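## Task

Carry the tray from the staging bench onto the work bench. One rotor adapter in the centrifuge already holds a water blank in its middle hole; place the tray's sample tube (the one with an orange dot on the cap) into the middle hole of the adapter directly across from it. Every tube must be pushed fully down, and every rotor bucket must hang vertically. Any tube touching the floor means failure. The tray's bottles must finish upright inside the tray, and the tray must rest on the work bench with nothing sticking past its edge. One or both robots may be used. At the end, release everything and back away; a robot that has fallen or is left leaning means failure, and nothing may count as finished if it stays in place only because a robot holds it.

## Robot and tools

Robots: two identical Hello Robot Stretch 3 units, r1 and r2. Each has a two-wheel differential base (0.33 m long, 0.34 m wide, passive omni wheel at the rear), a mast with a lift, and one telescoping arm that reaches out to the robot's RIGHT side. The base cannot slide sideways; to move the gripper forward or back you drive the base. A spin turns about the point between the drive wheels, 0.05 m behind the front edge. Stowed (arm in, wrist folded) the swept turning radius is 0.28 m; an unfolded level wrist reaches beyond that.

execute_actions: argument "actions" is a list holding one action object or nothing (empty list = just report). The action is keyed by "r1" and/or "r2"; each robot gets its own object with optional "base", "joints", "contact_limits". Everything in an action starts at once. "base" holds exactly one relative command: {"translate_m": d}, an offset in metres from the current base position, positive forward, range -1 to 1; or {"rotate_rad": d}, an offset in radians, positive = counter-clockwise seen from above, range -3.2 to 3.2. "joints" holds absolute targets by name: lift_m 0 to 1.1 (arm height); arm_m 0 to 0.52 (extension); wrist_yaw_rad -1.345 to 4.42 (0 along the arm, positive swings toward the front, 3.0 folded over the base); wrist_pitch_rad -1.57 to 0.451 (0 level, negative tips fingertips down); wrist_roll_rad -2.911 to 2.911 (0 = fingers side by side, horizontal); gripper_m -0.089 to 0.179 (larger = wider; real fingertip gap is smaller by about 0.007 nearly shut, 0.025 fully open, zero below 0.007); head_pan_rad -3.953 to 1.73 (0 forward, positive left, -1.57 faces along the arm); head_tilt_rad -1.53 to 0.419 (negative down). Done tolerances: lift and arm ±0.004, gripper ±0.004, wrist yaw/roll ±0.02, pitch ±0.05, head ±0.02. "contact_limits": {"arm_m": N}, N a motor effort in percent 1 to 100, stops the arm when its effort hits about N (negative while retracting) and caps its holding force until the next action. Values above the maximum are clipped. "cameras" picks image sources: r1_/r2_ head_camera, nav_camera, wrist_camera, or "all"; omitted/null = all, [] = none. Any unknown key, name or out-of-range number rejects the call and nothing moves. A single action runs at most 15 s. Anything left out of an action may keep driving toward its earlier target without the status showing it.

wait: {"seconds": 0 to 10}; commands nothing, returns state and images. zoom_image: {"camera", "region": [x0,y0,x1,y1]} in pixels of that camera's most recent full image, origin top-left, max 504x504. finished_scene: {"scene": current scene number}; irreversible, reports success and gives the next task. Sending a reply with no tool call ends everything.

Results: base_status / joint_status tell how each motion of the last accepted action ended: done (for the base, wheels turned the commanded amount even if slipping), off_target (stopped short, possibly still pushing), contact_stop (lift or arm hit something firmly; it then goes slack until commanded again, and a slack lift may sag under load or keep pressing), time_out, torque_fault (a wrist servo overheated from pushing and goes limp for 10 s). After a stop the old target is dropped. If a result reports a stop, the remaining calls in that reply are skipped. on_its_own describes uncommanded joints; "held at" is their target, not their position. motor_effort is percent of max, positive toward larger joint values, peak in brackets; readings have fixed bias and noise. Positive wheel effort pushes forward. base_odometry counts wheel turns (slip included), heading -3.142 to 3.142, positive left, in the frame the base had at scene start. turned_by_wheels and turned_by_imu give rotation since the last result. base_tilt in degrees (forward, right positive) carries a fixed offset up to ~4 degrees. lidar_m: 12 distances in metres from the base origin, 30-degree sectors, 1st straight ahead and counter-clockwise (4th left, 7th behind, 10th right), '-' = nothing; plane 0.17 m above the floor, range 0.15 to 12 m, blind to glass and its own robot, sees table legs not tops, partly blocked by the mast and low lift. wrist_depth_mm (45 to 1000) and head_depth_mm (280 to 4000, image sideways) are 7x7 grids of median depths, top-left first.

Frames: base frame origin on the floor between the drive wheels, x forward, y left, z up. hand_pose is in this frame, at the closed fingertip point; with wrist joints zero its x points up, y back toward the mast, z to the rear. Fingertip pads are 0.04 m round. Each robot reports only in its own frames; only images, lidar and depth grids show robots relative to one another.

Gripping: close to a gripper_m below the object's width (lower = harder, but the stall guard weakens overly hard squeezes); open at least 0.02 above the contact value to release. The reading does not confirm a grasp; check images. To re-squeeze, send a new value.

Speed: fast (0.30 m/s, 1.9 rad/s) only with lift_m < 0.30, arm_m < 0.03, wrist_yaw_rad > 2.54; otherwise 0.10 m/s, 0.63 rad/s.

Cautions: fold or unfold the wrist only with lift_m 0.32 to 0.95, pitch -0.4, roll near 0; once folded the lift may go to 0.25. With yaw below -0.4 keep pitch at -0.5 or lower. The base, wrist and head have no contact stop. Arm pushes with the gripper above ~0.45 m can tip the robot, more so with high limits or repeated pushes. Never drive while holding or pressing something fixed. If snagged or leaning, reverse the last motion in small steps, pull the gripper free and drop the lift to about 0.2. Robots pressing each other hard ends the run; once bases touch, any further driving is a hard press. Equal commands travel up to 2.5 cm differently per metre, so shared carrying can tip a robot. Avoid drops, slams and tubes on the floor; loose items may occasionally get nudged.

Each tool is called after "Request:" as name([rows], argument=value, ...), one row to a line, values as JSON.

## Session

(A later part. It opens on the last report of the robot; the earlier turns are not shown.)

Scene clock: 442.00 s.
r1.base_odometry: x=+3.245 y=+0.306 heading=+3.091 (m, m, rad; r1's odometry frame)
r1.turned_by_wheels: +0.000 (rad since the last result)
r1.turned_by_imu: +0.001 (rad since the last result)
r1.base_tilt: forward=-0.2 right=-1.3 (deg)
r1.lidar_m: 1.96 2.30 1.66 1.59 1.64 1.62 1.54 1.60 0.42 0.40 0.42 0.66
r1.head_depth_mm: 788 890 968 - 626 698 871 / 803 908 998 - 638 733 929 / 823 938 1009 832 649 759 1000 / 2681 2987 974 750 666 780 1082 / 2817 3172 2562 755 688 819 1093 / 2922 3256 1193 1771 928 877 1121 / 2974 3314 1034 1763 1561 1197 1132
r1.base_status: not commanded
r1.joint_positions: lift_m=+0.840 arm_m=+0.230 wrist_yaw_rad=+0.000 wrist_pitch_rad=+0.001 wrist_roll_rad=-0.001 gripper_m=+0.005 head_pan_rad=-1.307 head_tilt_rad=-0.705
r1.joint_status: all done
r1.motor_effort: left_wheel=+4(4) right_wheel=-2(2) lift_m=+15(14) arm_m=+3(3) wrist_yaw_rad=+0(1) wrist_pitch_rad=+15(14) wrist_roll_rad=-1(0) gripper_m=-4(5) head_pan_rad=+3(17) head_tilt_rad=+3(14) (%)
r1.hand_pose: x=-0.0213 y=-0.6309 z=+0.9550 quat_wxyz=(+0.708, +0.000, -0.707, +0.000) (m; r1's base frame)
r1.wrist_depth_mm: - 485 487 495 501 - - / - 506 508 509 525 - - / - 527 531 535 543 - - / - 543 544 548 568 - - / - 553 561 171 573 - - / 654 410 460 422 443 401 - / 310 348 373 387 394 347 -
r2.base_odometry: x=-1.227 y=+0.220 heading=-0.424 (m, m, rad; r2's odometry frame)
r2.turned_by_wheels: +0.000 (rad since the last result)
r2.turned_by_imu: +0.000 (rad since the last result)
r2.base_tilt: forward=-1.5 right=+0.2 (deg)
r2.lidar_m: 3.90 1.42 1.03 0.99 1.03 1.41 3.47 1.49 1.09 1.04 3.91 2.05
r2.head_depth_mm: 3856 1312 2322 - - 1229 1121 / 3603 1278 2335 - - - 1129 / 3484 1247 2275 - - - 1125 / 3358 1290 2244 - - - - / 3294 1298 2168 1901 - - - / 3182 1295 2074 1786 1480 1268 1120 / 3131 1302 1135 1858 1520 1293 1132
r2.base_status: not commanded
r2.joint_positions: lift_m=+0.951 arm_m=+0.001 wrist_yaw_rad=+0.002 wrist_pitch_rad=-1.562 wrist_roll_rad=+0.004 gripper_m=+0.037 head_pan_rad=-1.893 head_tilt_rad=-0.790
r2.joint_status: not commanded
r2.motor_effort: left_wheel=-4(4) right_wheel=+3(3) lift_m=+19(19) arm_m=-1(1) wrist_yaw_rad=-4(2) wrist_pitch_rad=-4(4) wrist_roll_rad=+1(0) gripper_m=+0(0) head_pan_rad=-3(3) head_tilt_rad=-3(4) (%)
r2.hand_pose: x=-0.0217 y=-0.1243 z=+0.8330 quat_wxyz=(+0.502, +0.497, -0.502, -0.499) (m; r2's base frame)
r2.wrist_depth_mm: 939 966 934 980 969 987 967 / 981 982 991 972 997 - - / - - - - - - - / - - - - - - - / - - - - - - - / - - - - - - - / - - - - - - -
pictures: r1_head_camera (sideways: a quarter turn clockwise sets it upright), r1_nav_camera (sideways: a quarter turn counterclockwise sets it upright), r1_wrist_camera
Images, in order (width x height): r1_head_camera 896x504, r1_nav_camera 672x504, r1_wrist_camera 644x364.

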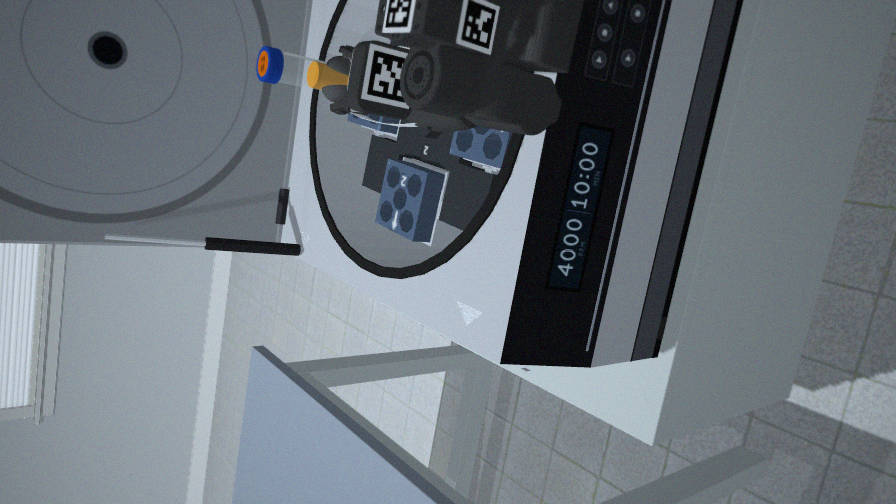

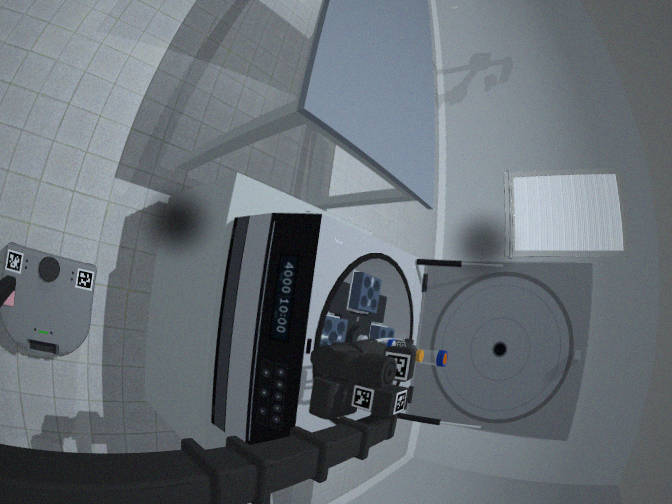

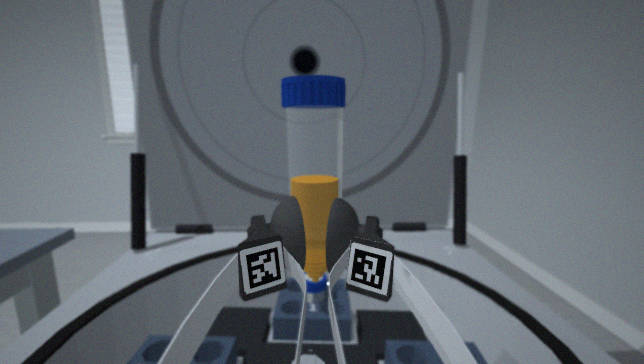

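Request:
execute_actions([
  {"r1":{"joints":{"arm_m":0.185,"lift_m":0.81}}},
], cameras=[])

Request:
execute_actions([
  {"r1":{"joints":{"gripper_m":0.03}}},
], cameras=["r1_wrist_camera"])

Request:
execute_actions([
  {"r1":{"joints":{"gripper_m":0.036}}},
], cameras=["r1_wrist_camera"])

Scene clock: 448.03 s.
r1.base_odometry: x=+3.245 y=+0.306 heading=+3.091 (m, m, rad; r1's odometry frame)
r1.turned_by_wheels: +0.000 (rad since the last result)
r1.turned_by_imu: +0.001 (rad since the last result)
r1.base_tilt: forward=-0.1 right=-1.3 (deg)
r1.lidar_m: 1.96 2.31 1.66 1.59 1.64 1.62 1.55 1.60 0.42 0.40 0.42 0.66
r1.head_depth_mm: 790 890 976 871 - 711 868 / 806 913 991 - - 734 928 / 825 937 1009 830 647 759 1003 / 2670 3026 971 752 666 782 1079 / 2835 3151 2551 756 687 823 1096 / 2945 3263 1196 1768 927 876 1119 / 2992 3283 1031 1746 1577 1203 1137
r1.base_status: not commanded
r1.joint_positions: lift_m=+0.810 arm_m=+0.185 wrist_yaw_rad=+0.000 wrist_pitch_rad=+0.002 wrist_roll_rad=-0.001 gripper_m=+0.005 head_pan_rad=-1.307 head_tilt_rad=-0.705
r1.joint_status: all done
r1.motor_effort: left_wheel=+4(4) right_wheel=-2(2) lift_m=+15(15) arm_m=-3(3) wrist_yaw_rad=-1(0) wrist_pitch_rad=+14(15) wrist_roll_rad=+0(0) gripper_m=-5(5) head_pan_rad=+3(3) head_tilt_rad=+3(2) (%)
r1.hand_pose: x=-0.0213 y=-0.5866 z=+0.9253 quat_wxyz=(+0.708, +0.000, -0.707, +0.000) (m; r1's base frame)
r1.wrist_depth_mm: - - 531 537 548 - - / - - 555 550 574 - - / - - 570 582 592 - - / - - 596 594 616 - - / 703 476 519 172 517 - - / 374 375 472 416 443 378 - / 274 336 335 325 326 327 262
r2.base_odometry: x=-1.227 y=+0.220 heading=-0.424 (m, m, rad; r2's odometry frame)
r2.turned_by_wheels: +0.000 (rad since the last result)
r2.turned_by_imu: +0.000 (rad since the last result)
r2.base_tilt: forward=-1.5 right=+0.2 (deg)
r2.lidar_m: 3.90 1.42 1.03 1.00 1.03 1.40 3.45 1.49 1.09 1.04 3.88 2.06
r2.head_depth_mm: 3789 1321 2317 - - 1226 1120 / 3553 1272 2314 - - - 1127 / 3468 1247 2267 - - - 1129 / 3358 1301 2226 - - - - / 3373 1303 2173 1906 - - - / 3197 1300 2136 1809 1488 1273 1136 / 3128 1303 1135 1852 1525 1298 1131
r2.base_status: not commanded
r2.joint_positions: lift_m=+0.951 arm_m=+0.001 wrist_yaw_rad=+0.002 wrist_pitch_rad=-1.562 wrist_roll_rad=+0.004 gripper_m=+0.037 head_pan_rad=-1.893 head_tilt_rad=-0.790
r2.joint_status: not commanded
r2.motor_effort: left_wheel=-4(4) right_wheel=+3(3) lift_m=+19(19) arm_m=-1(1) wrist_yaw_rad=-2(3) wrist_pitch_rad=-4(4) wrist_roll_rad=+1(0) gripper_m=+0(0) head_pan_rad=-4(4) head_tilt_rad=-4(4) (%)
r2.hand_pose: x=-0.0217 y=-0.1243 z=+0.8330 quat_wxyz=(+0.502, +0.497, -0.502, -0.499) (m; r2's base frame)
r2.wrist_depth_mm: 918 938 963 988 961 962 967 / 976 - 975 985 - 989 993 / - 981 996 - - - - / - - - - - - - / - - - - - - - / - - - - - - - / - - - - - - -
pictures: none
No camera images: the call's "cameras" was empty. Leave "cameras" out to get every camera's image.

Scene clock: 448.77 s.
r1.base_odometry: x=+3.245 y=+0.306 heading=+3.091 (m, m, rad; r1's odometry frame)
r1.turned_by_wheels: +0.000 (rad since the last result)
r1.turned_by_imu: +0.000 (rad since the last result)
r1.base_tilt: forward=-0.3 right=-1.3 (deg)
r1.lidar_m: 1.96 2.30 1.66 1.59 1.64 1.61 1.55 1.60 0.42 0.40 0.42 0.66
r1.head_depth_mm: 790 889 975 872 - 709 866 / 805 912 988 - - 736 928 / 824 936 1008 831 648 759 1000 / 2716 3034 971 752 666 779 1080 / 2864 3148 2562 757 688 820 1101 / 2910 3278 1192 1766 923 878 1117 / 2976 3359 1033 1764 1568 1205 1136
r1.base_status: not commanded
r1.joint_positions: lift_m=+0.810 arm_m=+0.185 wrist_yaw_rad=+0.000 wrist_pitch_rad=+0.005 wrist_roll_rad=-0.001 gripper_m=+0.030 head_pan_rad=-1.307 head_tilt_rad=-0.705
r1.joint_status: all done
r1.motor_effort: left_wheel=+4(4) right_wheel=-2(2) lift_m=+15(14) arm_m=-3(3) wrist_yaw_rad=+0(0) wrist_pitch_rad=+13(15) wrist_roll_rad=+0(0) gripper_m=+1(76) head_pan_rad=+3(2) head_tilt_rad=+2(2) (%)
r1.hand_pose: x=-0.0213 y=-0.5867 z=+0.9261 quat_wxyz=(+0.708, -0.001, -0.707, +0.002) (m; r1's base frame)
r1.wrist_depth_mm: - - 533 537 544 - - / - - 558 559 574 - - / - - 562 583 596 - - / - - 597 600 616 - - / 712 514 519 557 517 - - / 606 380 430 427 438 376 - / 275 335 332 318 326 330 263
r2.base_odometry: x=-1.227 y=+0.220 heading=-0.424 (m, m, rad; r2's odometry frame)
r2.turned_by_wheels: +0.000 (rad since the last result)
r2.turned_by_imu: +0.000 (rad since the last result)
r2.base_tilt: forward=-1.5 right=+0.2 (deg)
r2.lidar_m: 3.89 1.42 1.03 0.99 1.03 1.40 3.47 1.49 1.09 1.04 3.92 2.05
r2.head_depth_mm: 3698 1322 2301 - - 1228 1119 / 3525 1268 2342 - - - 1123 / 3359 1243 2305 - - - 1121 / 3353 1294 2220 - - - - / 3293 1294 2182 1906 - - - / 3229 1307 2099 1799 1471 1274 1136 / 3060 1301 1135 1844 1522 1305 1130
r2.base_status: not commanded
r2.joint_positions: lift_m=+0.951 arm_m=+0.001 wrist_yaw_rad=+0.002 wrist_pitch_rad=-1.562 wrist_roll_rad=+0.004 gripper_m=+0.037 head_pan_rad=-1.893 head_tilt_rad=-0.790
r2.joint_status: not commanded
r2.motor_effort: left_wheel=-4(4) right_wheel=+3(3) lift_m=+20(19) arm_m=-1(1) wrist_yaw_rad=-2(3) wrist_pitch_rad=-4(4) wrist_roll_rad=+0(0) gripper_m=+0(0) head_pan_rad=-3(4) head_tilt_rad=-3(3) (%)
r2.hand_pose: x=-0.0217 y=-0.1243 z=+0.8330 quat_wxyz=(+0.502, +0.497, -0.502, -0.499) (m; r2's base frame)
r2.wrist_depth_mm: 964 963 938 952 966 976 963 / 966 987 987 988 990 995 - / - 998 - - - - - / - - - - - - - / - - - - - - - / - - - - - - - / - - - - - - -
pictures: r1_wrist_camera
Images, in order (width x height): r1_wrist_camera 644x364.

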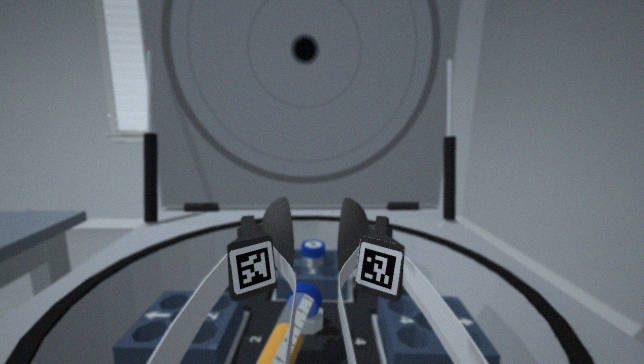

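Scene clock: 449.27 s.
r1.base_odometry: x=+3.245 y=+0.306 heading=+3.091 (m, m, rad; r1's odometry frame)
r1.turned_by_wheels: +0.000 (rad since the last result)
r1.turned_by_imu: +0.000 (rad since the last result)
r1.base_tilt: forward=-0.3 right=-1.3 (deg)
r1.lidar_m: 1.96 2.30 1.66 1.59 1.64 1.61 1.55 1.60 0.42 0.40 0.42 0.66
r1.head_depth_mm: 788 889 981 850 - 713 867 / 808 914 995 - - 733 928 / 825 939 1009 816 648 758 999 / 2666 2984 970 753 667 782 1078 / 2812 3209 2566 753 686 820 1097 / 2898 3241 1200 1764 930 876 1115 / 2995 3286 1034 1762 1568 1206 1137
r1.base_status: not commanded
r1.joint_positions: lift_m=+0.810 arm_m=+0.185 wrist_yaw_rad=+0.000 wrist_pitch_rad=+0.005 wrist_roll_rad=-0.001 gripper_m=+0.036 head_pan_rad=-1.307 head_tilt_rad=-0.705
r1.joint_status: all done
r1.motor_effort: left_wheel=+4(4) right_wheel=-2(2) lift_m=+15(15) arm_m=-3(3) wrist_yaw_rad=-1(0) wrist_pitch_rad=+13(13) wrist_roll_rad=+0(0) gripper_m=+1(33) head_pan_rad=+3(2) head_tilt_rad=+2(3) (%)
r1.hand_pose: x=-0.0213 y=-0.5867 z=+0.9261 quat_wxyz=(+0.708, -0.001, -0.707, +0.002) (m; r1's base frame)
r1.wrist_depth_mm: - - 532 537 555 - - / - - 547 560 569 - - / - - 571 585 590 - - / - - 598 604 608 - - / 710 515 514 560 519 - - / 603 377 419 428 439 379 - / 276 335 331 332 324 329 264
r2.base_odometry: x=-1.227 y=+0.220 heading=-0.424 (m, m, rad; r2's odometry frame)
r2.turned_by_wheels: +0.000 (rad since the last result)
r2.turned_by_imu: +0.000 (rad since the last result)
r2.base_tilt: forward=-1.5 right=+0.2 (deg)
r2.lidar_m: 3.90 1.42 1.03 0.99 1.03 1.40 3.46 1.49 1.09 1.04 3.90 2.06
r2.head_depth_mm: 3883 1325 2305 - - 1222 1121 / 3594 1266 2326 - - - 1126 / 3416 1243 2262 - - - 1124 / 3293 1297 2246 - - - - / 3304 1295 2162 1910 - - - / 3214 1308 2085 1797 1477 1267 1129 / 3097 1297 1135 1839 1519 1292 1130
r2.base_status: not commanded
r2.joint_positions: lift_m=+0.951 arm_m=+0.001 wrist_yaw_rad=+0.002 wrist_pitch_rad=-1.562 wrist_roll_rad=+0.004 gripper_m=+0.037 head_pan_rad=-1.893 head_tilt_rad=-0.790
r2.joint_status: not commanded
r2.motor_effort: left_wheel=-4(4) right_wheel=+3(3) lift_m=+19(19) arm_m=-1(1) wrist_yaw_rad=-2(1) wrist_pitch_rad=-4(4) wrist_roll_rad=+0(0) gripper_m=+0(0) head_pan_rad=-3(4) head_tilt_rad=-3(3) (%)
r2.hand_pose: x=-0.0217 y=-0.1243 z=+0.8330 quat_wxyz=(+0.502, +0.497, -0.502, -0.499) (m; r2's base frame)
r2.wrist_depth_mm: 951 930 947 948 947 967 970 / - 983 988 967 981 965 980 / 993 999 - 991 - - - / - - - - - - - / - - - - - - - / - - - - - - - / - - - - - - -
pictures: r1_wrist_camera
Images, in order (width x height): r1_wrist_camera 644x364.

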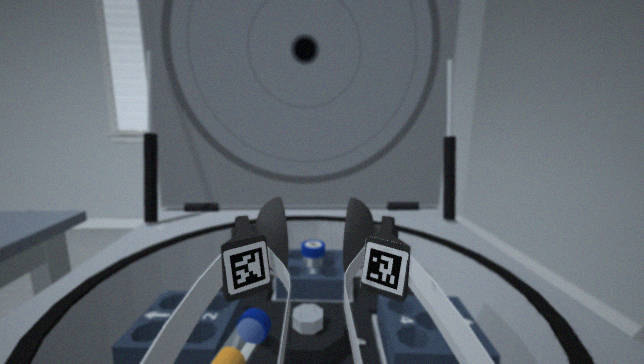

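Dropped again. Look from above.

Request:
execute_actions([
  {"r1":{"joints":{"lift_m":1.08,"arm_m":0.3}}},
], cameras=[])

Request:
execute_actions([
  {"r1":{"joints":{"wrist_pitch_rad":-1.57,"arm_m":0.46,"gripper_m":0.055,"head_pan_rad":-1.57,"head_tilt_rad":-0.84}}},
], cameras=["r1_head_camera","r1_wrist_camera"])

Scene clock: 456.47 s.
r1.base_odometry: x=+3.245 y=+0.306 heading=+3.091 (m, m, rad; r1's odometry frame)
r1.turned_by_wheels: +0.000 (rad since the last result)
r1.turned_by_imu: +0.001 (rad since the last result)
r1.base_tilt: forward=-0.3 right=-1.3 (deg)
r1.lidar_m: 1.96 2.30 1.65 1.59 1.64 1.61 1.55 1.59 0.42 0.40 0.42 0.66
r1.head_depth_mm: - 922 974 815 626 696 869 / 805 911 987 828 639 732 925 / 826 936 1009 817 649 758 999 / 2690 3028 968 751 666 780 1081 / 2851 3160 2559 754 687 822 1098 / 2908 3242 1197 1757 928 871 1117 / 3035 3300 1032 1772 1569 1202 1137
r1.base_status: not commanded
r1.joint_positions: lift_m=+1.080 arm_m=+0.300 wrist_yaw_rad=+0.000 wrist_pitch_rad=+0.006 wrist_roll_rad=-0.001 gripper_m=+0.036 head_pan_rad=-1.307 head_tilt_rad=-0.705
r1.joint_status: all done
r1.motor_effort: left_wheel=+4(4) right_wheel=-2(2) lift_m=+22(24) arm_m=+3(4) wrist_yaw_rad=-1(0) wrist_pitch_rad=+12(12) wrist_roll_rad=+0(0) gripper_m=+0(1) head_pan_rad=+3(2) head_tilt_rad=+1(2) (%)
r1.hand_pose: x=-0.0213 y=-0.7010 z=+1.1959 quat_wxyz=(+0.708, -0.002, -0.707, +0.002) (m; r1's base frame)
r1.wrist_depth_mm: - 409 420 428 436 - - / - 426 425 438 444 - - / - 442 446 458 466 - - / - 462 467 473 483 - - / - 478 477 495 506 - - / - 506 513 516 532 - - / - - 529 543 550 - -
r2.base_odometry: x=-1.227 y=+0.220 heading=-0.424 (m, m, rad; r2's odometry frame)
r2.turned_by_wheels: +0.000 (rad since the last result)
r2.turned_by_imu: +0.000 (rad since the last result)
r2.base_tilt: forward=-1.6 right=+0.2 (deg)
r2.lidar_m: 3.91 1.41 1.03 0.99 1.03 1.40 3.47 1.49 1.09 1.04 3.90 2.05
r2.head_depth_mm: 3690 1320 2329 - - 1220 1127 / 3596 1272 2316 - - - 1127 / 3421 1244 2278 - - - 1125 / 3318 1296 2245 - - - - / 3248 1303 2170 1884 - - - / 3203 1308 2084 1793 1472 1262 1124 / 3054 1292 1134 1849 1533 1295 1131
r2.base_status: not commanded
r2.joint_positions: lift_m=+0.951 arm_m=+0.001 wrist_yaw_rad=+0.002 wrist_pitch_rad=-1.562 wrist_roll_rad=+0.004 gripper_m=+0.037 head_pan_rad=-1.893 head_tilt_rad=-0.790
r2.joint_status: not commanded
r2.motor_effort: left_wheel=-4(4) right_wheel=+3(3) lift_m=+19(19) arm_m=-1(1) wrist_yaw_rad=-3(2) wrist_pitch_rad=-4(4) wrist_roll_rad=+0(1) gripper_m=+0(0) head_pan_rad=-4(4) head_tilt_rad=-4(4) (%)
r2.hand_pose: x=-0.0217 y=-0.1243 z=+0.8330 quat_wxyz=(+0.502, +0.497, -0.502, -0.499) (m; r2's base frame)
r2.wrist_depth_mm: 941 951 955 939 963 961 954 / - 977 957 978 - 999 - / 983 996 - - - - - / - - - - - - - / - - - - - - - / - - - - - - - / - - - - - - -
pictures: none
No camera images: the call's "cameras" was empty. Leave "cameras" out to get every camera's image.

Scene clock: 458.90 s.
r1.base_odometry: x=+3.245 y=+0.306 heading=+3.091 (m, m, rad; r1's odometry frame)
r1.turned_by_wheels: +0.000 (rad since the last result)
r1.turned_by_imu: +0.001 (rad since the last result)
r1.base_tilt: forward=-0.3 right=-1.5 (deg)
r1.lidar_m: 1.96 2.30 1.66 1.59 1.64 1.62 1.54 1.59 0.42 0.40 0.42 0.66
r1.head_depth_mm: 2725 2760 853 670 799 1126 1119 / 852 948 876 665 764 1055 1108 / 854 970 871 663 762 1038 1112 / 848 969 845 661 757 1035 1120 / 849 957 866 657 754 1029 1109 / 843 925 834 656 751 1022 1103 / 2744 2654 2064 665 804 1085 1100
r1.base_status: not commanded
r1.joint_positions: lift_m=+1.080 arm_m=+0.460 wrist_yaw_rad=+0.000 wrist_pitch_rad=-1.554 wrist_roll_rad=-0.001 gripper_m=+0.055 head_pan_rad=-1.563 head_tilt_rad=-0.830
r1.joint_status: all done
joint sent to its limit — the command would take r1.wrist_pitch_rad past its lower limit, so that joint was sent only as far as its limit.
r1.motor_effort: left_wheel=+4(4) right_wheel=-2(2) lift_m=+22(22) arm_m=+3(1) wrist_yaw_rad=+0(0) wrist_pitch_rad=-4(11) wrist_roll_rad=+0(0) gripper_m=+0(69) head_pan_rad=-3(16) head_tilt_rad=-6(19) (%)
r1.hand_pose: x=-0.0216 y=-0.5848 z=+0.9618 quat_wxyz=(+0.505, +0.496, -0.504, -0.496) (m; r1's base frame)
r1.wrist_depth_mm: 284 330 324 332 351 334 - / 294 357 356 363 351 342 - / 304 360 366 369 378 328 - / 314 315 413 443 397 328 - / 582 324 329 380 335 337 - / - 334 - 340 - - - / - - - - - - -
r2.base_odometry: x=-1.227 y=+0.220 heading=-0.424 (m, m, rad; r2's odometry frame)
r2.turned_by_wheels: +0.000 (rad since the last result)
r2.turned_by_imu: +0.000 (rad since the last result)
r2.base_tilt: forward=-1.5 right=+0.2 (deg)
r2.lidar_m: 3.90 1.41 1.03 0.99 1.03 1.41 3.46 1.49 1.09 1.04 3.88 2.05
r2.head_depth_mm: 3727 1324 2322 - - 1227 1128 / 3686 1264 2332 - - - 1128 / 3411 1246 2297 - - - 1125 / 3364 1293 2220 - - - - / 3321 1307 2147 1889 - - - / 3173 1297 2096 1796 1486 1263 1130 / 3086 1302 1136 1839 1530 1293 1128
r2.base_status: not commanded
r2.joint_positions: lift_m=+0.951 arm_m=+0.001 wrist_yaw_rad=+0.002 wrist_pitch_rad=-1.562 wrist_roll_rad=+0.004 gripper_m=+0.037 head_pan_rad=-1.893 head_tilt_rad=-0.790
r2.joint_status: not commanded
r2.motor_effort: left_wheel=-4(4) right_wheel=+3(3) lift_m=+19(19) arm_m=-1(1) wrist_yaw_rad=-4(2) wrist_pitch_rad=-4(4) wrist_roll_rad=+1(0) gripper_m=+0(0) head_pan_rad=-4(4) head_tilt_rad=-3(3) (%)
r2.hand_pose: x=-0.0217 y=-0.1243 z=+0.8330 quat_wxyz=(+0.502, +0.497, -0.502, -0.499) (m; r2's base frame)
r2.wrist_depth_mm: 943 957 934 953 944 969 979 / - 985 980 966 - 992 1000 / - - - - - - - / - - - - - - - / - - - - - - - / - - - - - - - / - - - - - - -
pictures: r1_head_camera (sideways: a quarter turn clockwise sets it upright), r1_wrist_camera
Images, in order (width x height): r1_head_camera 896x504, r1_wrist_camera 644x364.

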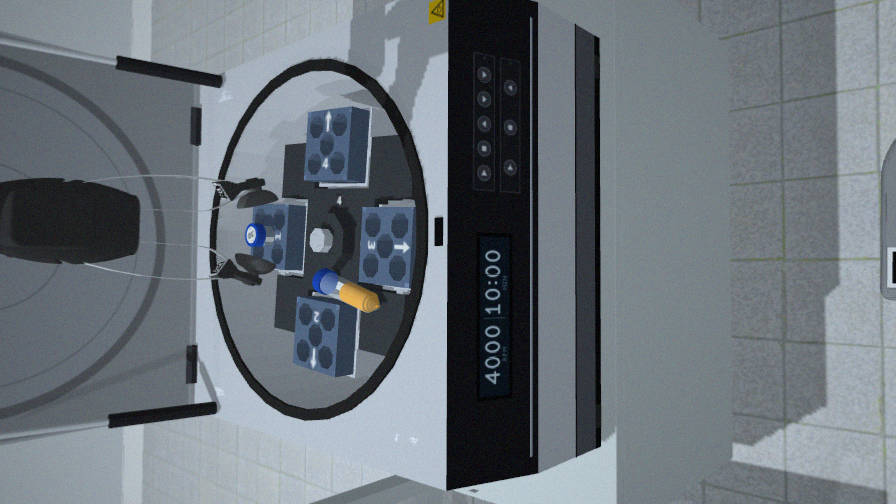

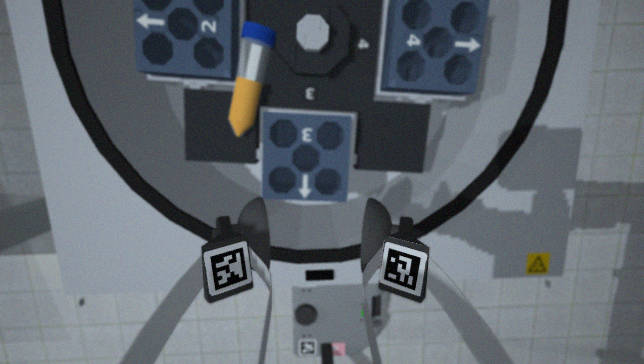

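Request:
execute_actions([
  {"r1":{"base":{"translate_m":0.078},"joints":{"wrist_pitch_rad":-1.42,"arm_m":0.515,"wrist_yaw_rad":-0.2,"lift_m":0.97,"gripper_m":0.05}}},
], cameras=["r1_head_camera","r1_wrist_camera"])

Scene clock: 478.30 s.
r1.base_odometry: x=+3.167 y=+0.310 heading=+3.091 (m, m, rad; r1's odometry frame)
r1.turned_by_wheels: +0.000 (rad since the last result)
r1.turned_by_imu: +0.001 (rad since the last result)
r1.base_tilt: forward=-0.3 right=-1.4 (deg)
r1.lidar_m: 1.89 2.30 1.66 1.59 1.64 1.69 1.62 0.58 0.42 0.40 0.41 0.60
r1.head_depth_mm: - - 854 665 764 1053 1117 / 871 968 876 663 762 1038 1115 / - 970 849 662 761 1037 1115 / 842 960 842 660 758 1033 1112 / 848 944 855 655 752 1025 1106 / 2692 2677 1156 665 789 1021 1098 / 2780 2654 1956 1606 882 1218 1096
r1.base_status: done
r1.joint_positions: lift_m=+0.970 arm_m=+0.515 wrist_yaw_rad=-0.198 wrist_pitch_rad=-1.424 wrist_roll_rad=-0.001 gripper_m=+0.050 head_pan_rad=-1.563 head_tilt_rad=-0.830
r1.joint_status: all done
r1.motor_effort: left_wheel=+4(9) right_wheel=-2(4) lift_m=+14(23) arm_m=+4(2) wrist_yaw_rad=-2(3) wrist_pitch_rad=+2(2) wrist_roll_rad=+0(0) gripper_m=+1(31) head_pan_rad=-3(2) head_tilt_rad=-5(5) (%)
r1.hand_pose: x=-0.0243 y=-0.6729 z=+0.8520 quat_wxyz=(+0.487, +0.407, -0.578, -0.513) (m; r1's base frame)
r1.wrist_depth_mm: 195 261 262 262 266 268 266 / 197 261 263 266 266 255 255 / 199 248 257 251 251 262 257 / 201 251 248 271 274 278 310 / 203 249 357 272 265 280 282 / 207 216 288 277 253 317 263 / 209 209 254 318 284 277 235
r2.base_odometry: x=-1.227 y=+0.220 heading=-0.424 (m, m, rad; r2's odometry frame)
r2.turned_by_wheels: +0.000 (rad since the last result)
r2.turned_by_imu: +0.000 (rad since the last result)
r2.base_tilt: forward=-1.5 right=+0.3 (deg)
r2.lidar_m: 3.93 1.42 1.03 0.99 1.03 1.40 3.46 1.49 1.09 1.04 3.89 2.05
r2.head_depth_mm: 3767 1315 2309 - - 1221 1121 / 3590 1280 2317 - - - 1121 / 3482 1253 2262 - - - 1134 / 3351 1298 2243 - - - - / 3332 1298 2165 1900 - - - / 3196 1306 2099 1805 1473 1263 1133 / 3090 1301 1133 1833 1524 1305 1129
r2.base_status: not commanded
r2.joint_positions: lift_m=+0.951 arm_m=+0.001 wrist_yaw_rad=+0.002 wrist_pitch_rad=-1.562 wrist_roll_rad=+0.004 gripper_m=+0.037 head_pan_rad=-1.893 head_tilt_rad=-0.790
r2.joint_status: not commanded
r2.motor_effort: left_wheel=-4(4) right_wheel=+3(3) lift_m=+19(19) arm_m=-1(1) wrist_yaw_rad=-2(2) wrist_pitch_rad=-4(4) wrist_roll_rad=+0(1) gripper_m=+0(1) head_pan_rad=-4(3) head_tilt_rad=-4(4) (%)
r2.hand_pose: x=-0.0217 y=-0.1243 z=+0.8330 quat_wxyz=(+0.502, +0.497, -0.502, -0.499) (m; r2's base frame)
r2.wrist_depth_mm: 924 956 940 952 951 945 967 / 973 980 985 976 988 971 - / 997 - - - - - - / - - - - - - - / - - - - - - - / - - - - - - - / - - - - - - -
pictures: r1_head_camera (sideways: a quarter turn clockwise sets it upright), r1_wrist_camera
Images, in order (width x height): r1_head_camera 896x504, r1_wrist_camera 644x364.

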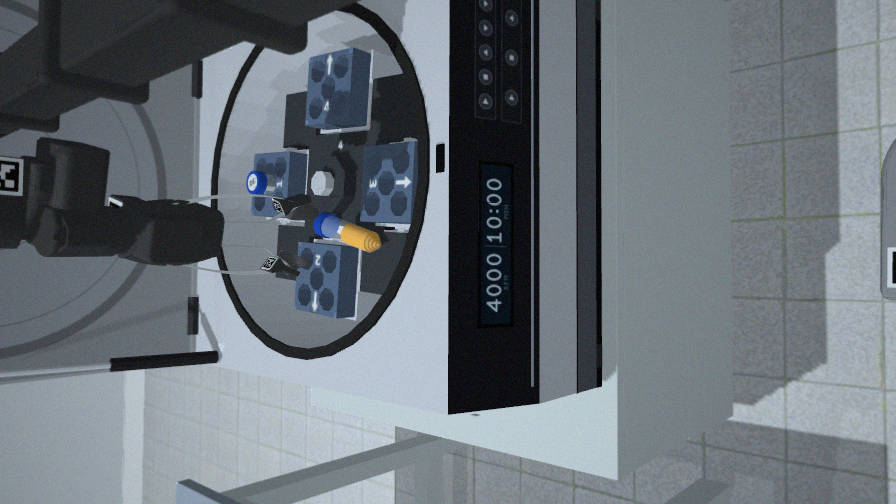

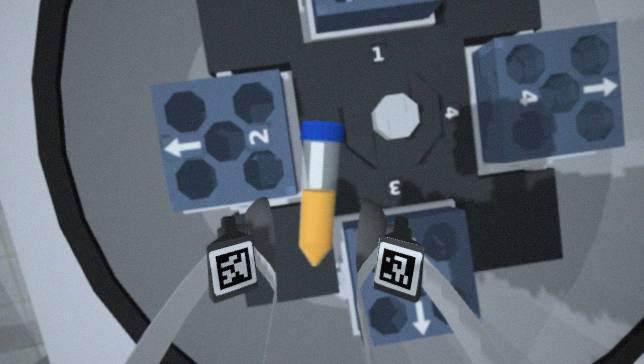

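Request:
execute_actions([
  {"r1":{"joints":{"lift_m":0.89}}},
], cameras=["r1_wrist_camera"])

Request:
execute_actions([
  {"r1":{"joints":{"gripper_m":0.005}}},
], cameras=["r1_wrist_camera"])

Request:
execute_actions([
  {"r1":{"joints":{"lift_m":1.0}}},
], cameras=["r1_wrist_camera","r1_head_camera"])

Scene clock: 489.47 s.
r1.base_odometry: x=+3.167 y=+0.310 heading=+3.091 (m, m, rad; r1's odometry frame)
r1.turned_by_wheels: +0.000 (rad since the last result)
r1.turned_by_imu: +0.001 (rad since the last result)
r1.base_tilt: forward=-0.3 right=-1.4 (deg)
r1.lidar_m: 1.89 2.31 1.66 1.59 1.64 1.69 1.62 0.58 0.42 0.40 0.41 0.60
r1.head_depth_mm: 853 955 - - 801 1044 1119 / 838 - 852 665 763 1042 1116 / 817 982 859 661 760 1038 1111 / 834 956 839 659 755 1029 1113 / 847 943 859 656 752 1026 1100 / 2726 2681 1153 668 787 1018 1096 / 2786 2673 1950 1619 880 1216 1098
r1.base_status: not commanded
r1.joint_positions: lift_m=+0.890 arm_m=+0.515 wrist_yaw_rad=-0.198 wrist_pitch_rad=-1.405 wrist_roll_rad=-0.001 gripper_m=+0.050 head_pan_rad=-1.563 head_tilt_rad=-0.830
r1.joint_status: all done
r1.motor_effort: left_wheel=+6(5) right_wheel=-4(4) lift_m=+13(16) arm_m=+3(3) wrist_yaw_rad=-2(2) wrist_pitch_rad=-7(10) wrist_roll_rad=+0(0) gripper_m=+1(4) head_pan_rad=-2(4) head_tilt_rad=-5(5) (%)
r1.hand_pose: x=-0.0253 y=-0.6778 z=+0.7724 quat_wxyz=(+0.492, +0.402, -0.582, -0.508) (m; r1's base frame)
r1.wrist_depth_mm: 181 158 161 187 189 191 179 / 185 159 161 189 169 191 178 / 195 160 162 184 171 193 174 / 193 164 164 191 193 195 180 / 185 253 191 168 194 197 199 / 172 221 192 177 227 198 200 / 158 188 193 195 172 174 201
r2.base_odometry: x=-1.227 y=+0.220 heading=-0.424 (m, m, rad; r2's odometry frame)
r2.turned_by_wheels: +0.000 (rad since the last result)
r2.turned_by_imu: +0.000 (rad since the last result)
r2.base_tilt: forward=-1.5 right=+0.2 (deg)
r2.lidar_m: 3.90 1.41 1.03 0.99 1.03 1.40 3.46 1.49 1.09 1.04 3.89 2.05
r2.head_depth_mm: 3701 1317 2309 - - 1227 1129 / 3586 1274 2325 - - - 1125 / 3406 1240 2288 - - - 1121 / 3382 1295 2224 - - - - / 3314 1300 2157 1890 - - - / 3250 1297 2097 1799 1492 1271 1126 / 3118 1303 1130 1849 1516 1299 1135
r2.base_status: not commanded
r2.joint_positions: lift_m=+0.951 arm_m=+0.001 wrist_yaw_rad=+0.002 wrist_pitch_rad=-1.562 wrist_roll_rad=+0.004 gripper_m=+0.037 head_pan_rad=-1.893 head_tilt_rad=-0.790
r2.joint_status: not commanded
r2.motor_effort: left_wheel=-4(4) right_wheel=+3(3) lift_m=+19(19) arm_m=-1(1) wrist_yaw_rad=-3(3) wrist_pitch_rad=-4(4) wrist_roll_rad=+0(0) gripper_m=+0(0) head_pan_rad=-3(4) head_tilt_rad=-4(3) (%)
r2.hand_pose: x=-0.0217 y=-0.1243 z=+0.8330 quat_wxyz=(+0.502, +0.497, -0.502, -0.499) (m; r2's base frame)
r2.wrist_depth_mm: 951 954 961 954 948 973 962 / 954 971 972 996 984 - 981 / 981 - - - - - - / - - - - - - - / - - - - - - - / - - - - - - - / - - - - - - -
pictures: r1_wrist_camera
Images, in order (width x height): r1_wrist_camera 644x364.

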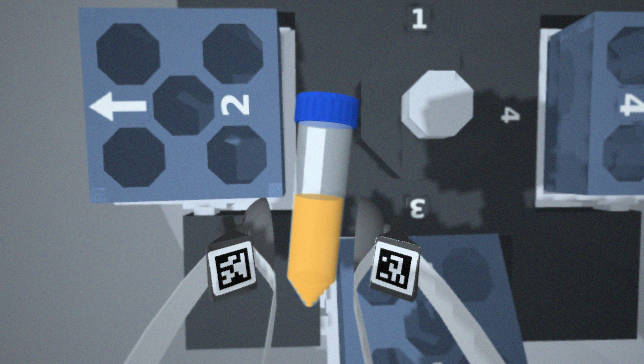

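Scene clock: 490.40 s.
r1.base_odometry: x=+3.167 y=+0.310 heading=+3.091 (m, m, rad; r1's odometry frame)
r1.turned_by_wheels: +0.000 (rad since the last result)
r1.turned_by_imu: +0.000 (rad since the last result)
r1.base_tilt: forward=-0.3 right=-1.4 (deg)
r1.lidar_m: 1.89 2.31 1.66 1.59 1.65 1.69 1.62 0.58 0.42 0.40 0.41 0.60
r1.head_depth_mm: 854 954 - - 799 1052 1115 / 835 - 852 664 763 1045 1114 / 818 975 857 661 761 1038 1109 / 831 953 840 659 757 1026 1117 / 849 943 860 658 753 1028 1104 / 2716 2727 1156 668 791 1018 1103 / 2765 2692 1944 1615 879 1220 1097
r1.base_status: not commanded
r1.joint_positions: lift_m=+0.890 arm_m=+0.515 wrist_yaw_rad=-0.198 wrist_pitch_rad=-1.407 wrist_roll_rad=-0.002 gripper_m=+0.005 head_pan_rad=-1.563 head_tilt_rad=-0.830
r1.joint_status: all done
r1.motor_effort: left_wheel=+3(5) right_wheel=-1(4) lift_m=+13(13) arm_m=+3(3) wrist_yaw_rad=-2(2) wrist_pitch_rad=-7(7) wrist_roll_rad=+1(0) gripper_m=-7(82) head_pan_rad=-3(2) head_tilt_rad=-5(5) (%)
r1.hand_pose: x=-0.0252 y=-0.6774 z=+0.7723 quat_wxyz=(+0.492, +0.402, -0.581, -0.508) (m; r1's base frame)
r1.wrist_depth_mm: 180 157 162 187 189 191 179 / 187 158 162 188 170 192 177 / 186 160 163 187 171 193 173 / 193 164 165 191 192 195 179 / 185 253 190 164 194 197 199 / 171 224 191 177 181 199 200 / 158 191 195 195 173 174 203
r2.base_odometry: x=-1.227 y=+0.220 heading=-0.424 (m, m, rad; r2's odometry frame)
r2.turned_by_wheels: +0.000 (rad since the last result)
r2.turned_by_imu: +0.000 (rad since the last result)
r2.base_tilt: forward=-1.5 right=+0.2 (deg)
r2.lidar_m: 3.88 1.41 1.03 0.99 1.03 1.40 3.46 1.49 1.09 1.04 3.91 2.06
r2.head_depth_mm: 3671 1320 2314 - - 1228 1118 / 3592 1276 2308 - - - 1122 / 3388 1239 2278 - - - 1127 / 3321 1306 2222 - - - - / 3289 1293 2183 1913 - - - / 3189 1306 2117 1784 1484 1273 1127 / 3111 1304 1131 1846 1527 1297 1131
r2.base_status: not commanded
r2.joint_positions: lift_m=+0.951 arm_m=+0.001 wrist_yaw_rad=+0.002 wrist_pitch_rad=-1.562 wrist_roll_rad=+0.004 gripper_m=+0.037 head_pan_rad=-1.893 head_tilt_rad=-0.790
r2.joint_status: not commanded
r2.motor_effort: left_wheel=-4(4) right_wheel=+3(3) lift_m=+19(19) arm_m=-1(1) wrist_yaw_rad=-2(2) wrist_pitch_rad=-4(4) wrist_roll_rad=+0(1) gripper_m=+0(0) head_pan_rad=-4(3) head_tilt_rad=-4(3) (%)
r2.hand_pose: x=-0.0217 y=-0.1243 z=+0.8330 quat_wxyz=(+0.502, +0.497, -0.502, -0.499) (m; r2's base frame)
r2.wrist_depth_mm: 934 946 956 959 964 965 968 / 972 982 949 992 993 985 997 / - 992 980 - - - - / - - - - - - - / - - - - - - - / - - - - - - - / - - - - - - -
pictures: r1_wrist_camera
Images, in order (width x height): r1_wrist_camera 644x364.

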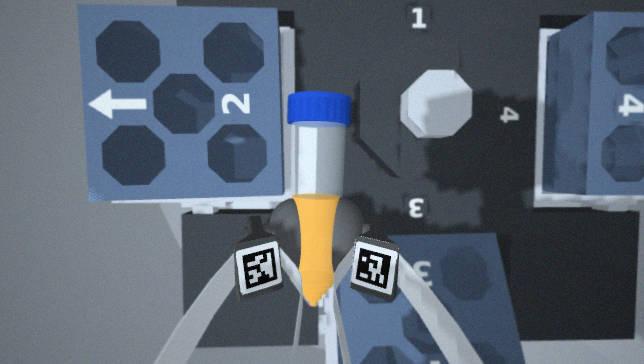

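Scene clock: 492.23 s.
r1.base_odometry: x=+3.167 y=+0.310 heading=+3.091 (m, m, rad; r1's odometry frame)
r1.turned_by_wheels: +0.000 (rad since the last result)
r1.turned_by_imu: +0.000 (rad since the last result)
r1.base_tilt: forward=-0.2 right=-1.3 (deg)
r1.lidar_m: 1.88 2.30 1.66 1.59 1.65 1.69 1.62 0.58 0.42 0.40 0.41 0.60
r1.head_depth_mm: - 953 878 667 766 1052 1118 / 871 955 865 664 762 1044 1112 / 889 974 855 662 760 1039 1112 / 852 969 840 659 756 1034 1119 / 847 947 860 656 754 1027 1106 / 2698 2702 1155 666 790 1020 1101 / 2746 2653 1955 1618 880 1216 1099
r1.base_status: not commanded
r1.joint_positions: lift_m=+1.000 arm_m=+0.515 wrist_yaw_rad=-0.198 wrist_pitch_rad=-1.416 wrist_roll_rad=-0.002 gripper_m=+0.005 head_pan_rad=-1.563 head_tilt_rad=-0.830
r1.joint_status: all done
r1.motor_effort: left_wheel=+3(3) right_wheel=-1(1) lift_m=+23(24) arm_m=+3(3) wrist_yaw_rad=-2(2) wrist_pitch_rad=-2(7) wrist_roll_rad=+0(0) gripper_m=-6(6) head_pan_rad=-3(2) head_tilt_rad=-6(4) (%)
r1.hand_pose: x=-0.0247 y=-0.6750 z=+0.8815 quat_wxyz=(+0.490, +0.405, -0.579, -0.511) (m; r1's base frame)
r1.wrist_depth_mm: 224 258 293 293 286 301 293 / 227 263 294 295 299 300 291 / 229 266 274 279 283 281 288 / 231 276 300 302 305 307 298 / - 251 337 164 308 312 291 / - 237 308 320 312 331 265 / - 240 268 324 322 283 255
r2.base_odometry: x=-1.227 y=+0.220 heading=-0.424 (m, m, rad; r2's odometry frame)
r2.turned_by_wheels: +0.000 (rad since the last result)
r2.turned_by_imu: +0.000 (rad since the last result)
r2.base_tilt: forward=-1.5 right=+0.3 (deg)
r2.lidar_m: 3.88 1.41 1.03 0.99 1.03 1.41 3.47 1.50 1.09 1.04 3.89 2.05
r2.head_depth_mm: 3716 1322 2300 - - 1223 1119 / 3582 1275 2350 - - - 1122 / 3510 1245 2276 - - - 1132 / 3335 1286 2260 - - - - / 3319 1299 2167 1896 - - - / 3234 1307 2100 1784 1485 1276 1131 / 3064 1309 1133 1870 1523 1300 1126
r2.base_status: not commanded
r2.joint_positions: lift_m=+0.951 arm_m=+0.001 wrist_yaw_rad=+0.002 wrist_pitch_rad=-1.562 wrist_roll_rad=+0.004 gripper_m=+0.037 head_pan_rad=-1.893 head_tilt_rad=-0.790
r2.joint_status: not commanded
r2.motor_effort: left_wheel=-4(4) right_wheel=+3(3) lift_m=+19(19) arm_m=-1(1) wrist_yaw_rad=-2(2) wrist_pitch_rad=-4(4) wrist_roll_rad=+1(0) gripper_m=+0(1) head_pan_rad=-4(3) head_tilt_rad=-3(3) (%)
r2.hand_pose: x=-0.0217 y=-0.1243 z=+0.8330 quat_wxyz=(+0.502, +0.497, -0.502, -0.499) (m; r2's base frame)
r2.wrist_depth_mm: 931 967 944 949 955 960 967 / 968 982 - 990 - - 982 / - - - - 996 - - / - - - - - - - / - - - - - - - / - - - - - - - / - - - - - - -
pictures: r1_head_camera (sideways: a quarter turn clockwise sets it upright), r1_wrist_camera
Images, in order (width x height): r1_head_camera 896x504, r1_wrist_camera 644x364.

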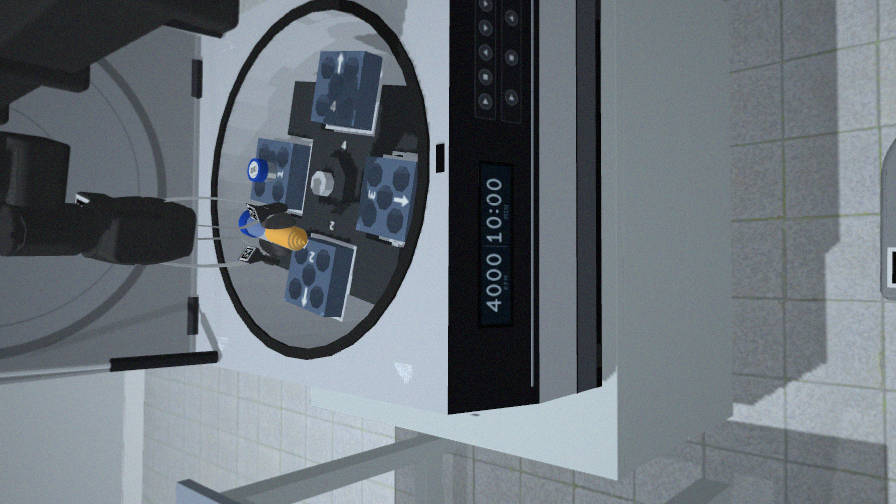

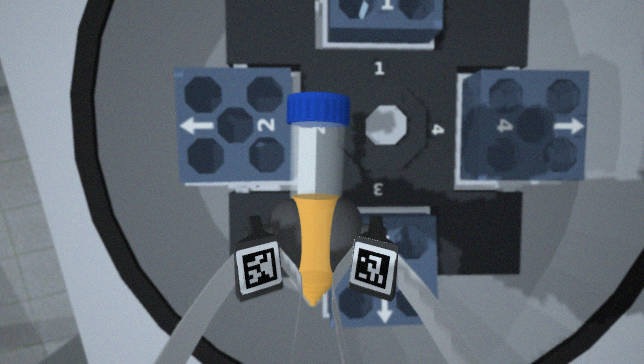

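Request:
execute_actions([
  {"r1":{"joints":{"lift_m":1.08,"wrist_yaw_rad":0}}},
], cameras=[])

Request:
execute_actions([
  {"r1":{"base":{"translate_m":0.65}}},
], cameras=[])

Request:
execute_actions([
  {"r1":{"joints":{"lift_m":0.92}}},
], cameras=["r1_wrist_camera","r1_head_camera"])

Scene clock: 501.13 s.
r1.base_odometry: x=+3.167 y=+0.310 heading=+3.091 (m, m, rad; r1's odometry frame)
r1.turned_by_wheels: +0.000 (rad since the last result)
r1.turned_by_imu: +0.001 (rad since the last result)
r1.base_tilt: forward=-0.3 right=-1.4 (deg)
r1.lidar_m: 1.88 2.31 1.66 1.59 1.64 1.69 1.62 0.58 0.42 0.40 0.41 0.60
r1.head_depth_mm: 856 952 874 666 766 1048 1112 / 850 956 864 665 762 1044 1110 / 861 974 860 662 759 1035 1110 / 858 946 860 658 757 1033 1116 / 849 941 860 655 754 1031 1105 / 2727 2700 1157 667 788 1021 1104 / 2757 2662 1939 1607 877 1219 1098
r1.base_status: not commanded
r1.joint_positions: lift_m=+1.080 arm_m=+0.515 wrist_yaw_rad=-0.002 wrist_pitch_rad=-1.416 wrist_roll_rad=-0.002 gripper_m=+0.005 head_pan_rad=-1.563 head_tilt_rad=-0.830
r1.joint_status: all done
r1.motor_effort: left_wheel=+3(3) right_wheel=-1(1) lift_m=+22(25) arm_m=+3(3) wrist_yaw_rad=+3(4) wrist_pitch_rad=-2(2) wrist_roll_rad=+0(1) gripper_m=-6(6) head_pan_rad=-3(1) head_tilt_rad=-5(4) (%)
r1.hand_pose: x=-0.0217 y=-0.6752 z=+0.9615 quat_wxyz=(+0.537, +0.460, -0.537, -0.460) (m; r1's base frame)
r1.wrist_depth_mm: 965 306 365 375 350 388 321 / - 309 383 374 382 384 328 / - 313 370 360 382 389 332 / - 315 387 385 387 372 334 / - 320 385 165 394 405 334 / - 322 322 373 430 374 339 / - - 326 348 365 338 342
r2.base_odometry: x=-1.227 y=+0.220 heading=-0.424 (m, m, rad; r2's odometry frame)
r2.turned_by_wheels: +0.000 (rad since the last result)
r2.turned_by_imu: +0.000 (rad since the last result)
r2.base_tilt: forward=-1.5 right=+0.3 (deg)
r2.lidar_m: 3.92 1.41 1.03 0.99 1.03 1.41 3.46 1.49 1.09 1.04 3.91 2.06
r2.head_depth_mm: 3763 1315 2321 - - 1231 1125 / 3521 1286 2287 - - - 1127 / 3415 1243 2312 - - - 1126 / 3359 1286 2268 - - - - / 3338 1300 2160 1883 - - - / 3257 1297 2100 1801 1483 1270 1127 / 3137 1304 1132 1845 1531 1295 1130
r2.base_status: not commanded
r2.joint_positions: lift_m=+0.951 arm_m=+0.001 wrist_yaw_rad=+0.002 wrist_pitch_rad=-1.562 wrist_roll_rad=+0.004 gripper_m=+0.037 head_pan_rad=-1.893 head_tilt_rad=-0.790
r2.joint_status: not commanded
r2.motor_effort: left_wheel=-4(4) right_wheel=+3(3) lift_m=+19(19) arm_m=-1(1) wrist_yaw_rad=-2(4) wrist_pitch_rad=-4(4) wrist_roll_rad=+1(0) gripper_m=+0(0) head_pan_rad=-3(3) head_tilt_rad=-4(3) (%)
r2.hand_pose: x=-0.0217 y=-0.1243 z=+0.8330 quat_wxyz=(+0.502, +0.497, -0.502, -0.499) (m; r2's base frame)
r2.wrist_depth_mm: 937 932 940 960 995 939 954 / 958 961 986 976 977 993 993 / - - - - - - - / - - - - - - - / - - - - - - - / - - - - - - - / - - - - - - -
pictures: none
No camera images: the call's "cameras" was empty. Leave "cameras" out to get every camera's image.

Scene clock: 509.13 s.
r1.base_odometry: x=+2.518 y=+0.343 heading=+3.091 (m, m, rad; r1's odometry frame)
r1.turned_by_wheels: +0.000 (rad since the last result)
r1.turned_by_imu: +0.000 (rad since the last result)
r1.base_tilt: forward=-0.2 right=-1.3 (deg)
r1.lidar_m: 2.98 2.33 1.67 1.61 1.65 2.23 2.26 0.57 0.46 1.06 1.10 1.26
r1.head_depth_mm: 2813 2778 1222 971 934 1082 1115 / 2777 2784 867 706 789 1233 1116 / 2799 1118 860 703 1390 1210 1110 / 2773 1100 858 700 1392 1246 1111 / 2745 1099 852 697 1384 1256 1106 / 2738 1089 848 693 1382 1247 1096 / 2738 1085 844 688 1377 1245 1098
r1.base_status: done
r1.joint_positions: lift_m=+1.080 arm_m=+0.515 wrist_yaw_rad=-0.002 wrist_pitch_rad=-1.416 wrist_roll_rad=-0.002 gripper_m=+0.005 head_pan_rad=-1.563 head_tilt_rad=-0.830
r1.joint_status: not commanded
r1.motor_effort: left_wheel=+4(10) right_wheel=-3(4) lift_m=+23(23) arm_m=+3(3) wrist_yaw_rad=+2(2) wrist_pitch_rad=-2(1) wrist_roll_rad=+0(0) gripper_m=-6(6) head_pan_rad=-3(3) head_tilt_rad=-5(5) (%)
r1.hand_pose: x=-0.0217 y=-0.6752 z=+0.9615 quat_wxyz=(+0.537, +0.460, -0.537, -0.460) (m; r1's base frame)
r1.wrist_depth_mm: 345 348 353 357 359 584 506 / 351 353 353 360 363 585 509 / 352 356 359 362 364 592 514 / 355 357 362 366 369 597 515 / 358 362 365 164 373 605 519 / 361 365 370 371 380 613 521 / 365 369 374 380 384 618 576
r2.base_odometry: x=-1.227 y=+0.220 heading=-0.424 (m, m, rad; r2's odometry frame)
r2.turned_by_wheels: +0.000 (rad since the last result)
r2.turned_by_imu: +0.000 (rad since the last result)
r2.base_tilt: forward=-1.5 right=+0.2 (deg)
r2.lidar_m: 3.94 1.41 1.03 0.99 1.03 1.41 3.47 1.49 1.09 1.04 3.90 2.06
r2.head_depth_mm: 3701 1314 2309 - - 1230 1116 / 3578 1264 2333 - - - 1126 / 3463 1254 2289 - - - 1126 / 3337 1292 2238 - - - - / 3303 1297 2181 1904 - - - / 3183 1301 2104 1801 1478 1264 1124 / 3109 1303 1131 1847 1532 1300 1129
r2.base_status: not commanded
r2.joint_positions: lift_m=+0.951 arm_m=+0.001 wrist_yaw_rad=+0.002 wrist_pitch_rad=-1.562 wrist_roll_rad=+0.004 gripper_m=+0.037 head_pan_rad=-1.893 head_tilt_rad=-0.790
r2.joint_status: not commanded
r2.motor_effort: left_wheel=-4(4) right_wheel=+3(3) lift_m=+19(19) arm_m=-1(1) wrist_yaw_rad=-2(2) wrist_pitch_rad=-4(4) wrist_roll_rad=+0(1) gripper_m=+0(0) head_pan_rad=-3(4) head_tilt_rad=-3(3) (%)
r2.hand_pose: x=-0.0217 y=-0.1243 z=+0.8330 quat_wxyz=(+0.502, +0.497, -0.502, -0.499) (m; r2's base frame)
r2.wrist_depth_mm: 950 955 928 951 963 959 964 / 986 989 965 987 - - 983 / 994 - - - - - - / - - - - - - - / - - - - - - - / - - - - - - - / - - - - - - -
pictures: none
No camera images: the call's "cameras" was empty. Leave "cameras" out to get every camera's image.

Scene clock: 511.43 s.
r1.base_odometry: x=+2.518 y=+0.343 heading=+3.091 (m, m, rad; r1's odometry frame)
r1.turned_by_wheels: +0.000 (rad since the last result)
r1.turned_by_imu: +0.001 (rad since the last result)
r1.base_tilt: forward=-0.4 right=-1.4 (deg)
r1.lidar_m: 2.98 2.33 1.68 1.60 1.66 2.23 2.26 0.56 0.46 1.06 1.10 1.26
r1.head_depth_mm: 2790 - - 690 940 1083 1119 / 2621 1123 867 705 786 1234 1115 / - 1071 861 703 1398 1212 1113 / 2726 1105 827 699 1394 1255 1118 / 2757 1097 853 697 1384 1252 1101 / 2772 1092 847 694 1374 1245 1101 / 2754 1083 843 688 1378 1248 1099
r1.base_status: not commanded
r1.joint_positions: lift_m=+0.920 arm_m=+0.515 wrist_yaw_rad=-0.002 wrist_pitch_rad=-1.417 wrist_roll_rad=-0.002 gripper_m=+0.005 head_pan_rad=-1.563 head_tilt_rad=-0.830
r1.joint_status: all done
r1.motor_effort: left_wheel=+4(4) right_wheel=-2(3) lift_m=+14(20) arm_m=+3(3) wrist_yaw_rad=+3(2) wrist_pitch_rad=-2(1) wrist_roll_rad=+0(0) gripper_m=-5(6) head_pan_rad=-2(3) head_tilt_rad=-6(6) (%)
r1.hand_pose: x=-0.0217 y=-0.6752 z=+0.8021 quat_wxyz=(+0.537, +0.460, -0.537, -0.461) (m; r1's base frame)
r1.wrist_depth_mm: 192 193 195 198 199 202 204 / 193 196 197 199 201 203 206 / 195 197 199 201 204 205 208 / 197 199 201 203 205 207 210 / 200 201 203 164 207 210 212 / 201 202 205 207 210 212 214 / 203 205 207 209 212 214 216
r2.base_odometry: x=-1.227 y=+0.220 heading=-0.424 (m, m, rad; r2's odometry frame)
r2.turned_by_wheels: +0.000 (rad since the last result)
r2.turned_by_imu: +0.000 (rad since the last result)
r2.base_tilt: forward=-1.5 right=+0.2 (deg)
r2.lidar_m: 3.91 1.41 1.03 0.99 1.03 1.40 3.48 1.49 1.09 1.04 3.90 2.05
r2.head_depth_mm: 3724 1329 2311 - - 1238 1126 / 3580 1265 2306 - - - 1131 / 3481 1234 2288 - - - 1120 / 3310 1301 2246 - - - - / 3273 1302 2165 1883 - - - / 3196 1297 2109 1797 1468 1266 1128 / 3140 1309 1142 1854 1522 1300 1130
r2.base_status: not commanded
r2.joint_positions: lift_m=+0.951 arm_m=+0.001 wrist_yaw_rad=+0.002 wrist_pitch_rad=-1.562 wrist_roll_rad=+0.004 gripper_m=+0.037 head_pan_rad=-1.893 head_tilt_rad=-0.790
r2.joint_status: not commanded
r2.motor_effort: left_wheel=-4(4) right_wheel=+3(3) lift_m=+19(19) arm_m=-1(1) wrist_yaw_rad=-2(2) wrist_pitch_rad=-4(4) wrist_roll_rad=+0(0) gripper_m=+0(0) head_pan_rad=-3(3) head_tilt_rad=-4(3) (%)
r2.hand_pose: x=-0.0217 y=-0.1243 z=+0.8330 quat_wxyz=(+0.502, +0.497, -0.502, -0.499) (m; r2's base frame)
r2.wrist_depth_mm: 961 962 968 943 978 959 945 / 966 986 973 973 - 987 - / 996 996 - - 995 - - / - - - - - - - / - - - - - - - / - - - - - - - / - - - - - - -
pictures: r1_head_camera (sideways: a quarter turn clockwise sets it upright), r1_wrist_camera
Images, in order (width x height): r1_head_camera 896x504, r1_wrist_camera 644x364.

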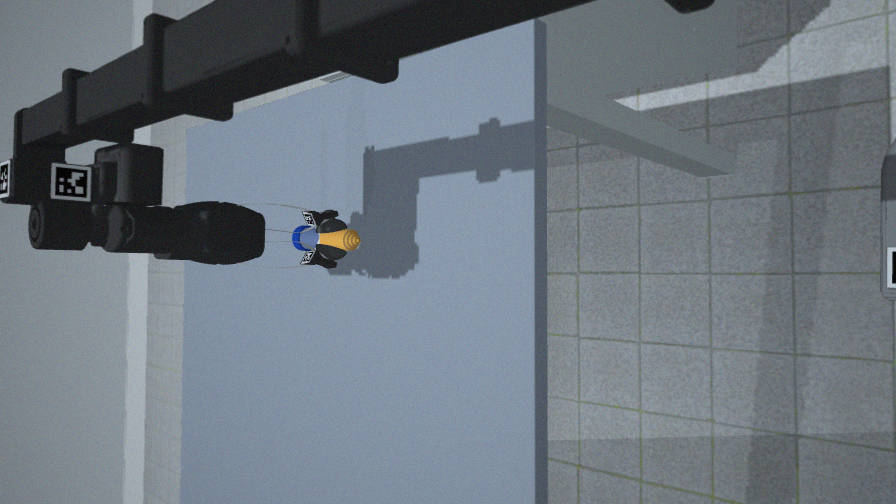

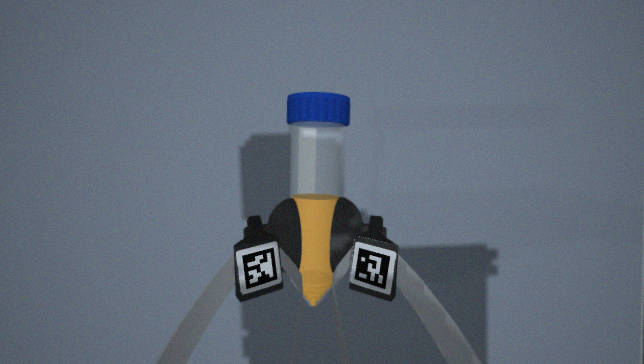

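Request:
execute_actions([
  {"r1":{"joints":{"lift_m":0.893,"arm_m":0.38}}},
], cameras=[])

Request:
execute_actions([
  {"r1":{"joints":{"gripper_m":0.06}}},
], cameras=["r1_wrist_camera"])

Request:
execute_actions([
  {"r1":{"joints":{"arm_m":0.422}}},
], cameras=["r1_wrist_camera"])

Scene clock: 520.20 s.
r1.base_odometry: x=+2.518 y=+0.343 heading=+3.091 (m, m, rad; r1's odometry frame)
r1.turned_by_wheels: +0.000 (rad since the last result)
r1.turned_by_imu: +0.001 (rad since the last result)
r1.base_tilt: forward=-0.2 right=-1.4 (deg)
r1.lidar_m: 2.98 2.33 1.68 1.61 1.65 2.24 2.27 0.56 0.46 1.07 1.10 1.26
r1.head_depth_mm: 2762 2893 - - 1057 1129 1116 / 2710 - 841 705 788 1243 1111 / 2700 - 857 701 1391 1215 1108 / 2735 1983 805 680 1386 1251 1118 / 2769 1100 854 696 1381 1255 1107 / 2763 1089 844 693 1374 1253 1099 / 2730 1083 843 690 1369 1247 1099
r1.base_status: not commanded
r1.joint_positions: lift_m=+0.899 arm_m=+0.381 wrist_yaw_rad=-0.001 wrist_pitch_rad=-1.354 wrist_roll_rad=-0.002 gripper_m=+0.005 head_pan_rad=-1.563 head_tilt_rad=-0.830
r1.joint_status: lift_m contact_stop (moved -0.021 of -0.027); the others done
r1.on_its_own: lift_m is slack since a contact_stop, until your next command for it (your +0.893 is given up); wrist_pitch_rad is at rest, and its effort (-34) is outside its rest range (-20 to +32)
r1.motor_effort: left_wheel=+4(5) right_wheel=-2(3) lift_m=+18(17) arm_m=-5(7) wrist_yaw_rad=+1(2) wrist_pitch_rad=-34(47) wrist_roll_rad=+0(0) gripper_m=-7(7) head_pan_rad=-2(3) head_tilt_rad=-4(5) (%)
r1.hand_pose: x=-0.0217 y=-0.5572 z=+0.7826 quat_wxyz=(+0.552, +0.443, -0.550, -0.443) (m; r1's base frame)
r1.wrist_depth_mm: 182 184 186 188 189 192 194 / 182 183 185 187 189 192 193 / 181 183 185 187 190 191 193 / 181 183 184 187 189 190 193 / 181 182 184 160 189 190 192 / 181 182 184 185 188 190 192 / 181 181 184 186 187 189 191
r2.base_odometry: x=-1.227 y=+0.220 heading=-0.424 (m, m, rad; r2's odometry frame)
r2.turned_by_wheels: +0.000 (rad since the last result)
r2.turned_by_imu: +0.000 (rad since the last result)
r2.base_tilt: forward=-1.5 right=+0.3 (deg)
r2.lidar_m: 3.91 1.41 1.03 0.99 1.03 1.40 3.46 1.49 1.09 1.04 3.91 2.06
r2.head_depth_mm: 3775 1325 2297 - - 1218 1119 / 3558 1273 2317 - - - 1121 / 3472 1247 2291 - - - 1135 / 3337 1295 2216 - - - - / 3321 1303 2175 1892 - - - / 3265 1300 2063 1799 1488 1275 1136 / 3127 1304 1135 1840 1510 1299 1130
r2.base_status: not commanded
r2.joint_positions: lift_m=+0.951 arm_m=+0.001 wrist_yaw_rad=+0.002 wrist_pitch_rad=-1.562 wrist_roll_rad=+0.004 gripper_m=+0.037 head_pan_rad=-1.893 head_tilt_rad=-0.790
r2.joint_status: not commanded
r2.motor_effort: left_wheel=-4(4) right_wheel=+3(3) lift_m=+19(19) arm_m=-1(1) wrist_yaw_rad=-2(2) wrist_pitch_rad=-4(4) wrist_roll_rad=+0(0) gripper_m=+0(0) head_pan_rad=-3(3) head_tilt_rad=-2(3) (%)
r2.hand_pose: x=-0.0217 y=-0.1243 z=+0.8330 quat_wxyz=(+0.502, +0.497, -0.502, -0.499) (m; r2's base frame)
r2.wrist_depth_mm: 954 968 950 947 953 979 950 / 966 983 981 977 986 984 997 / 996 - - - - - - / - - - - - - - / - - - - - - - / - - - - - - - / - - - - - - -
pictures: none
No camera images: the call's "cameras" was empty. Leave "cameras" out to get every camera's image.

not run: a stop came earlier in this reply.

not run: a stop came earlier in this reply.


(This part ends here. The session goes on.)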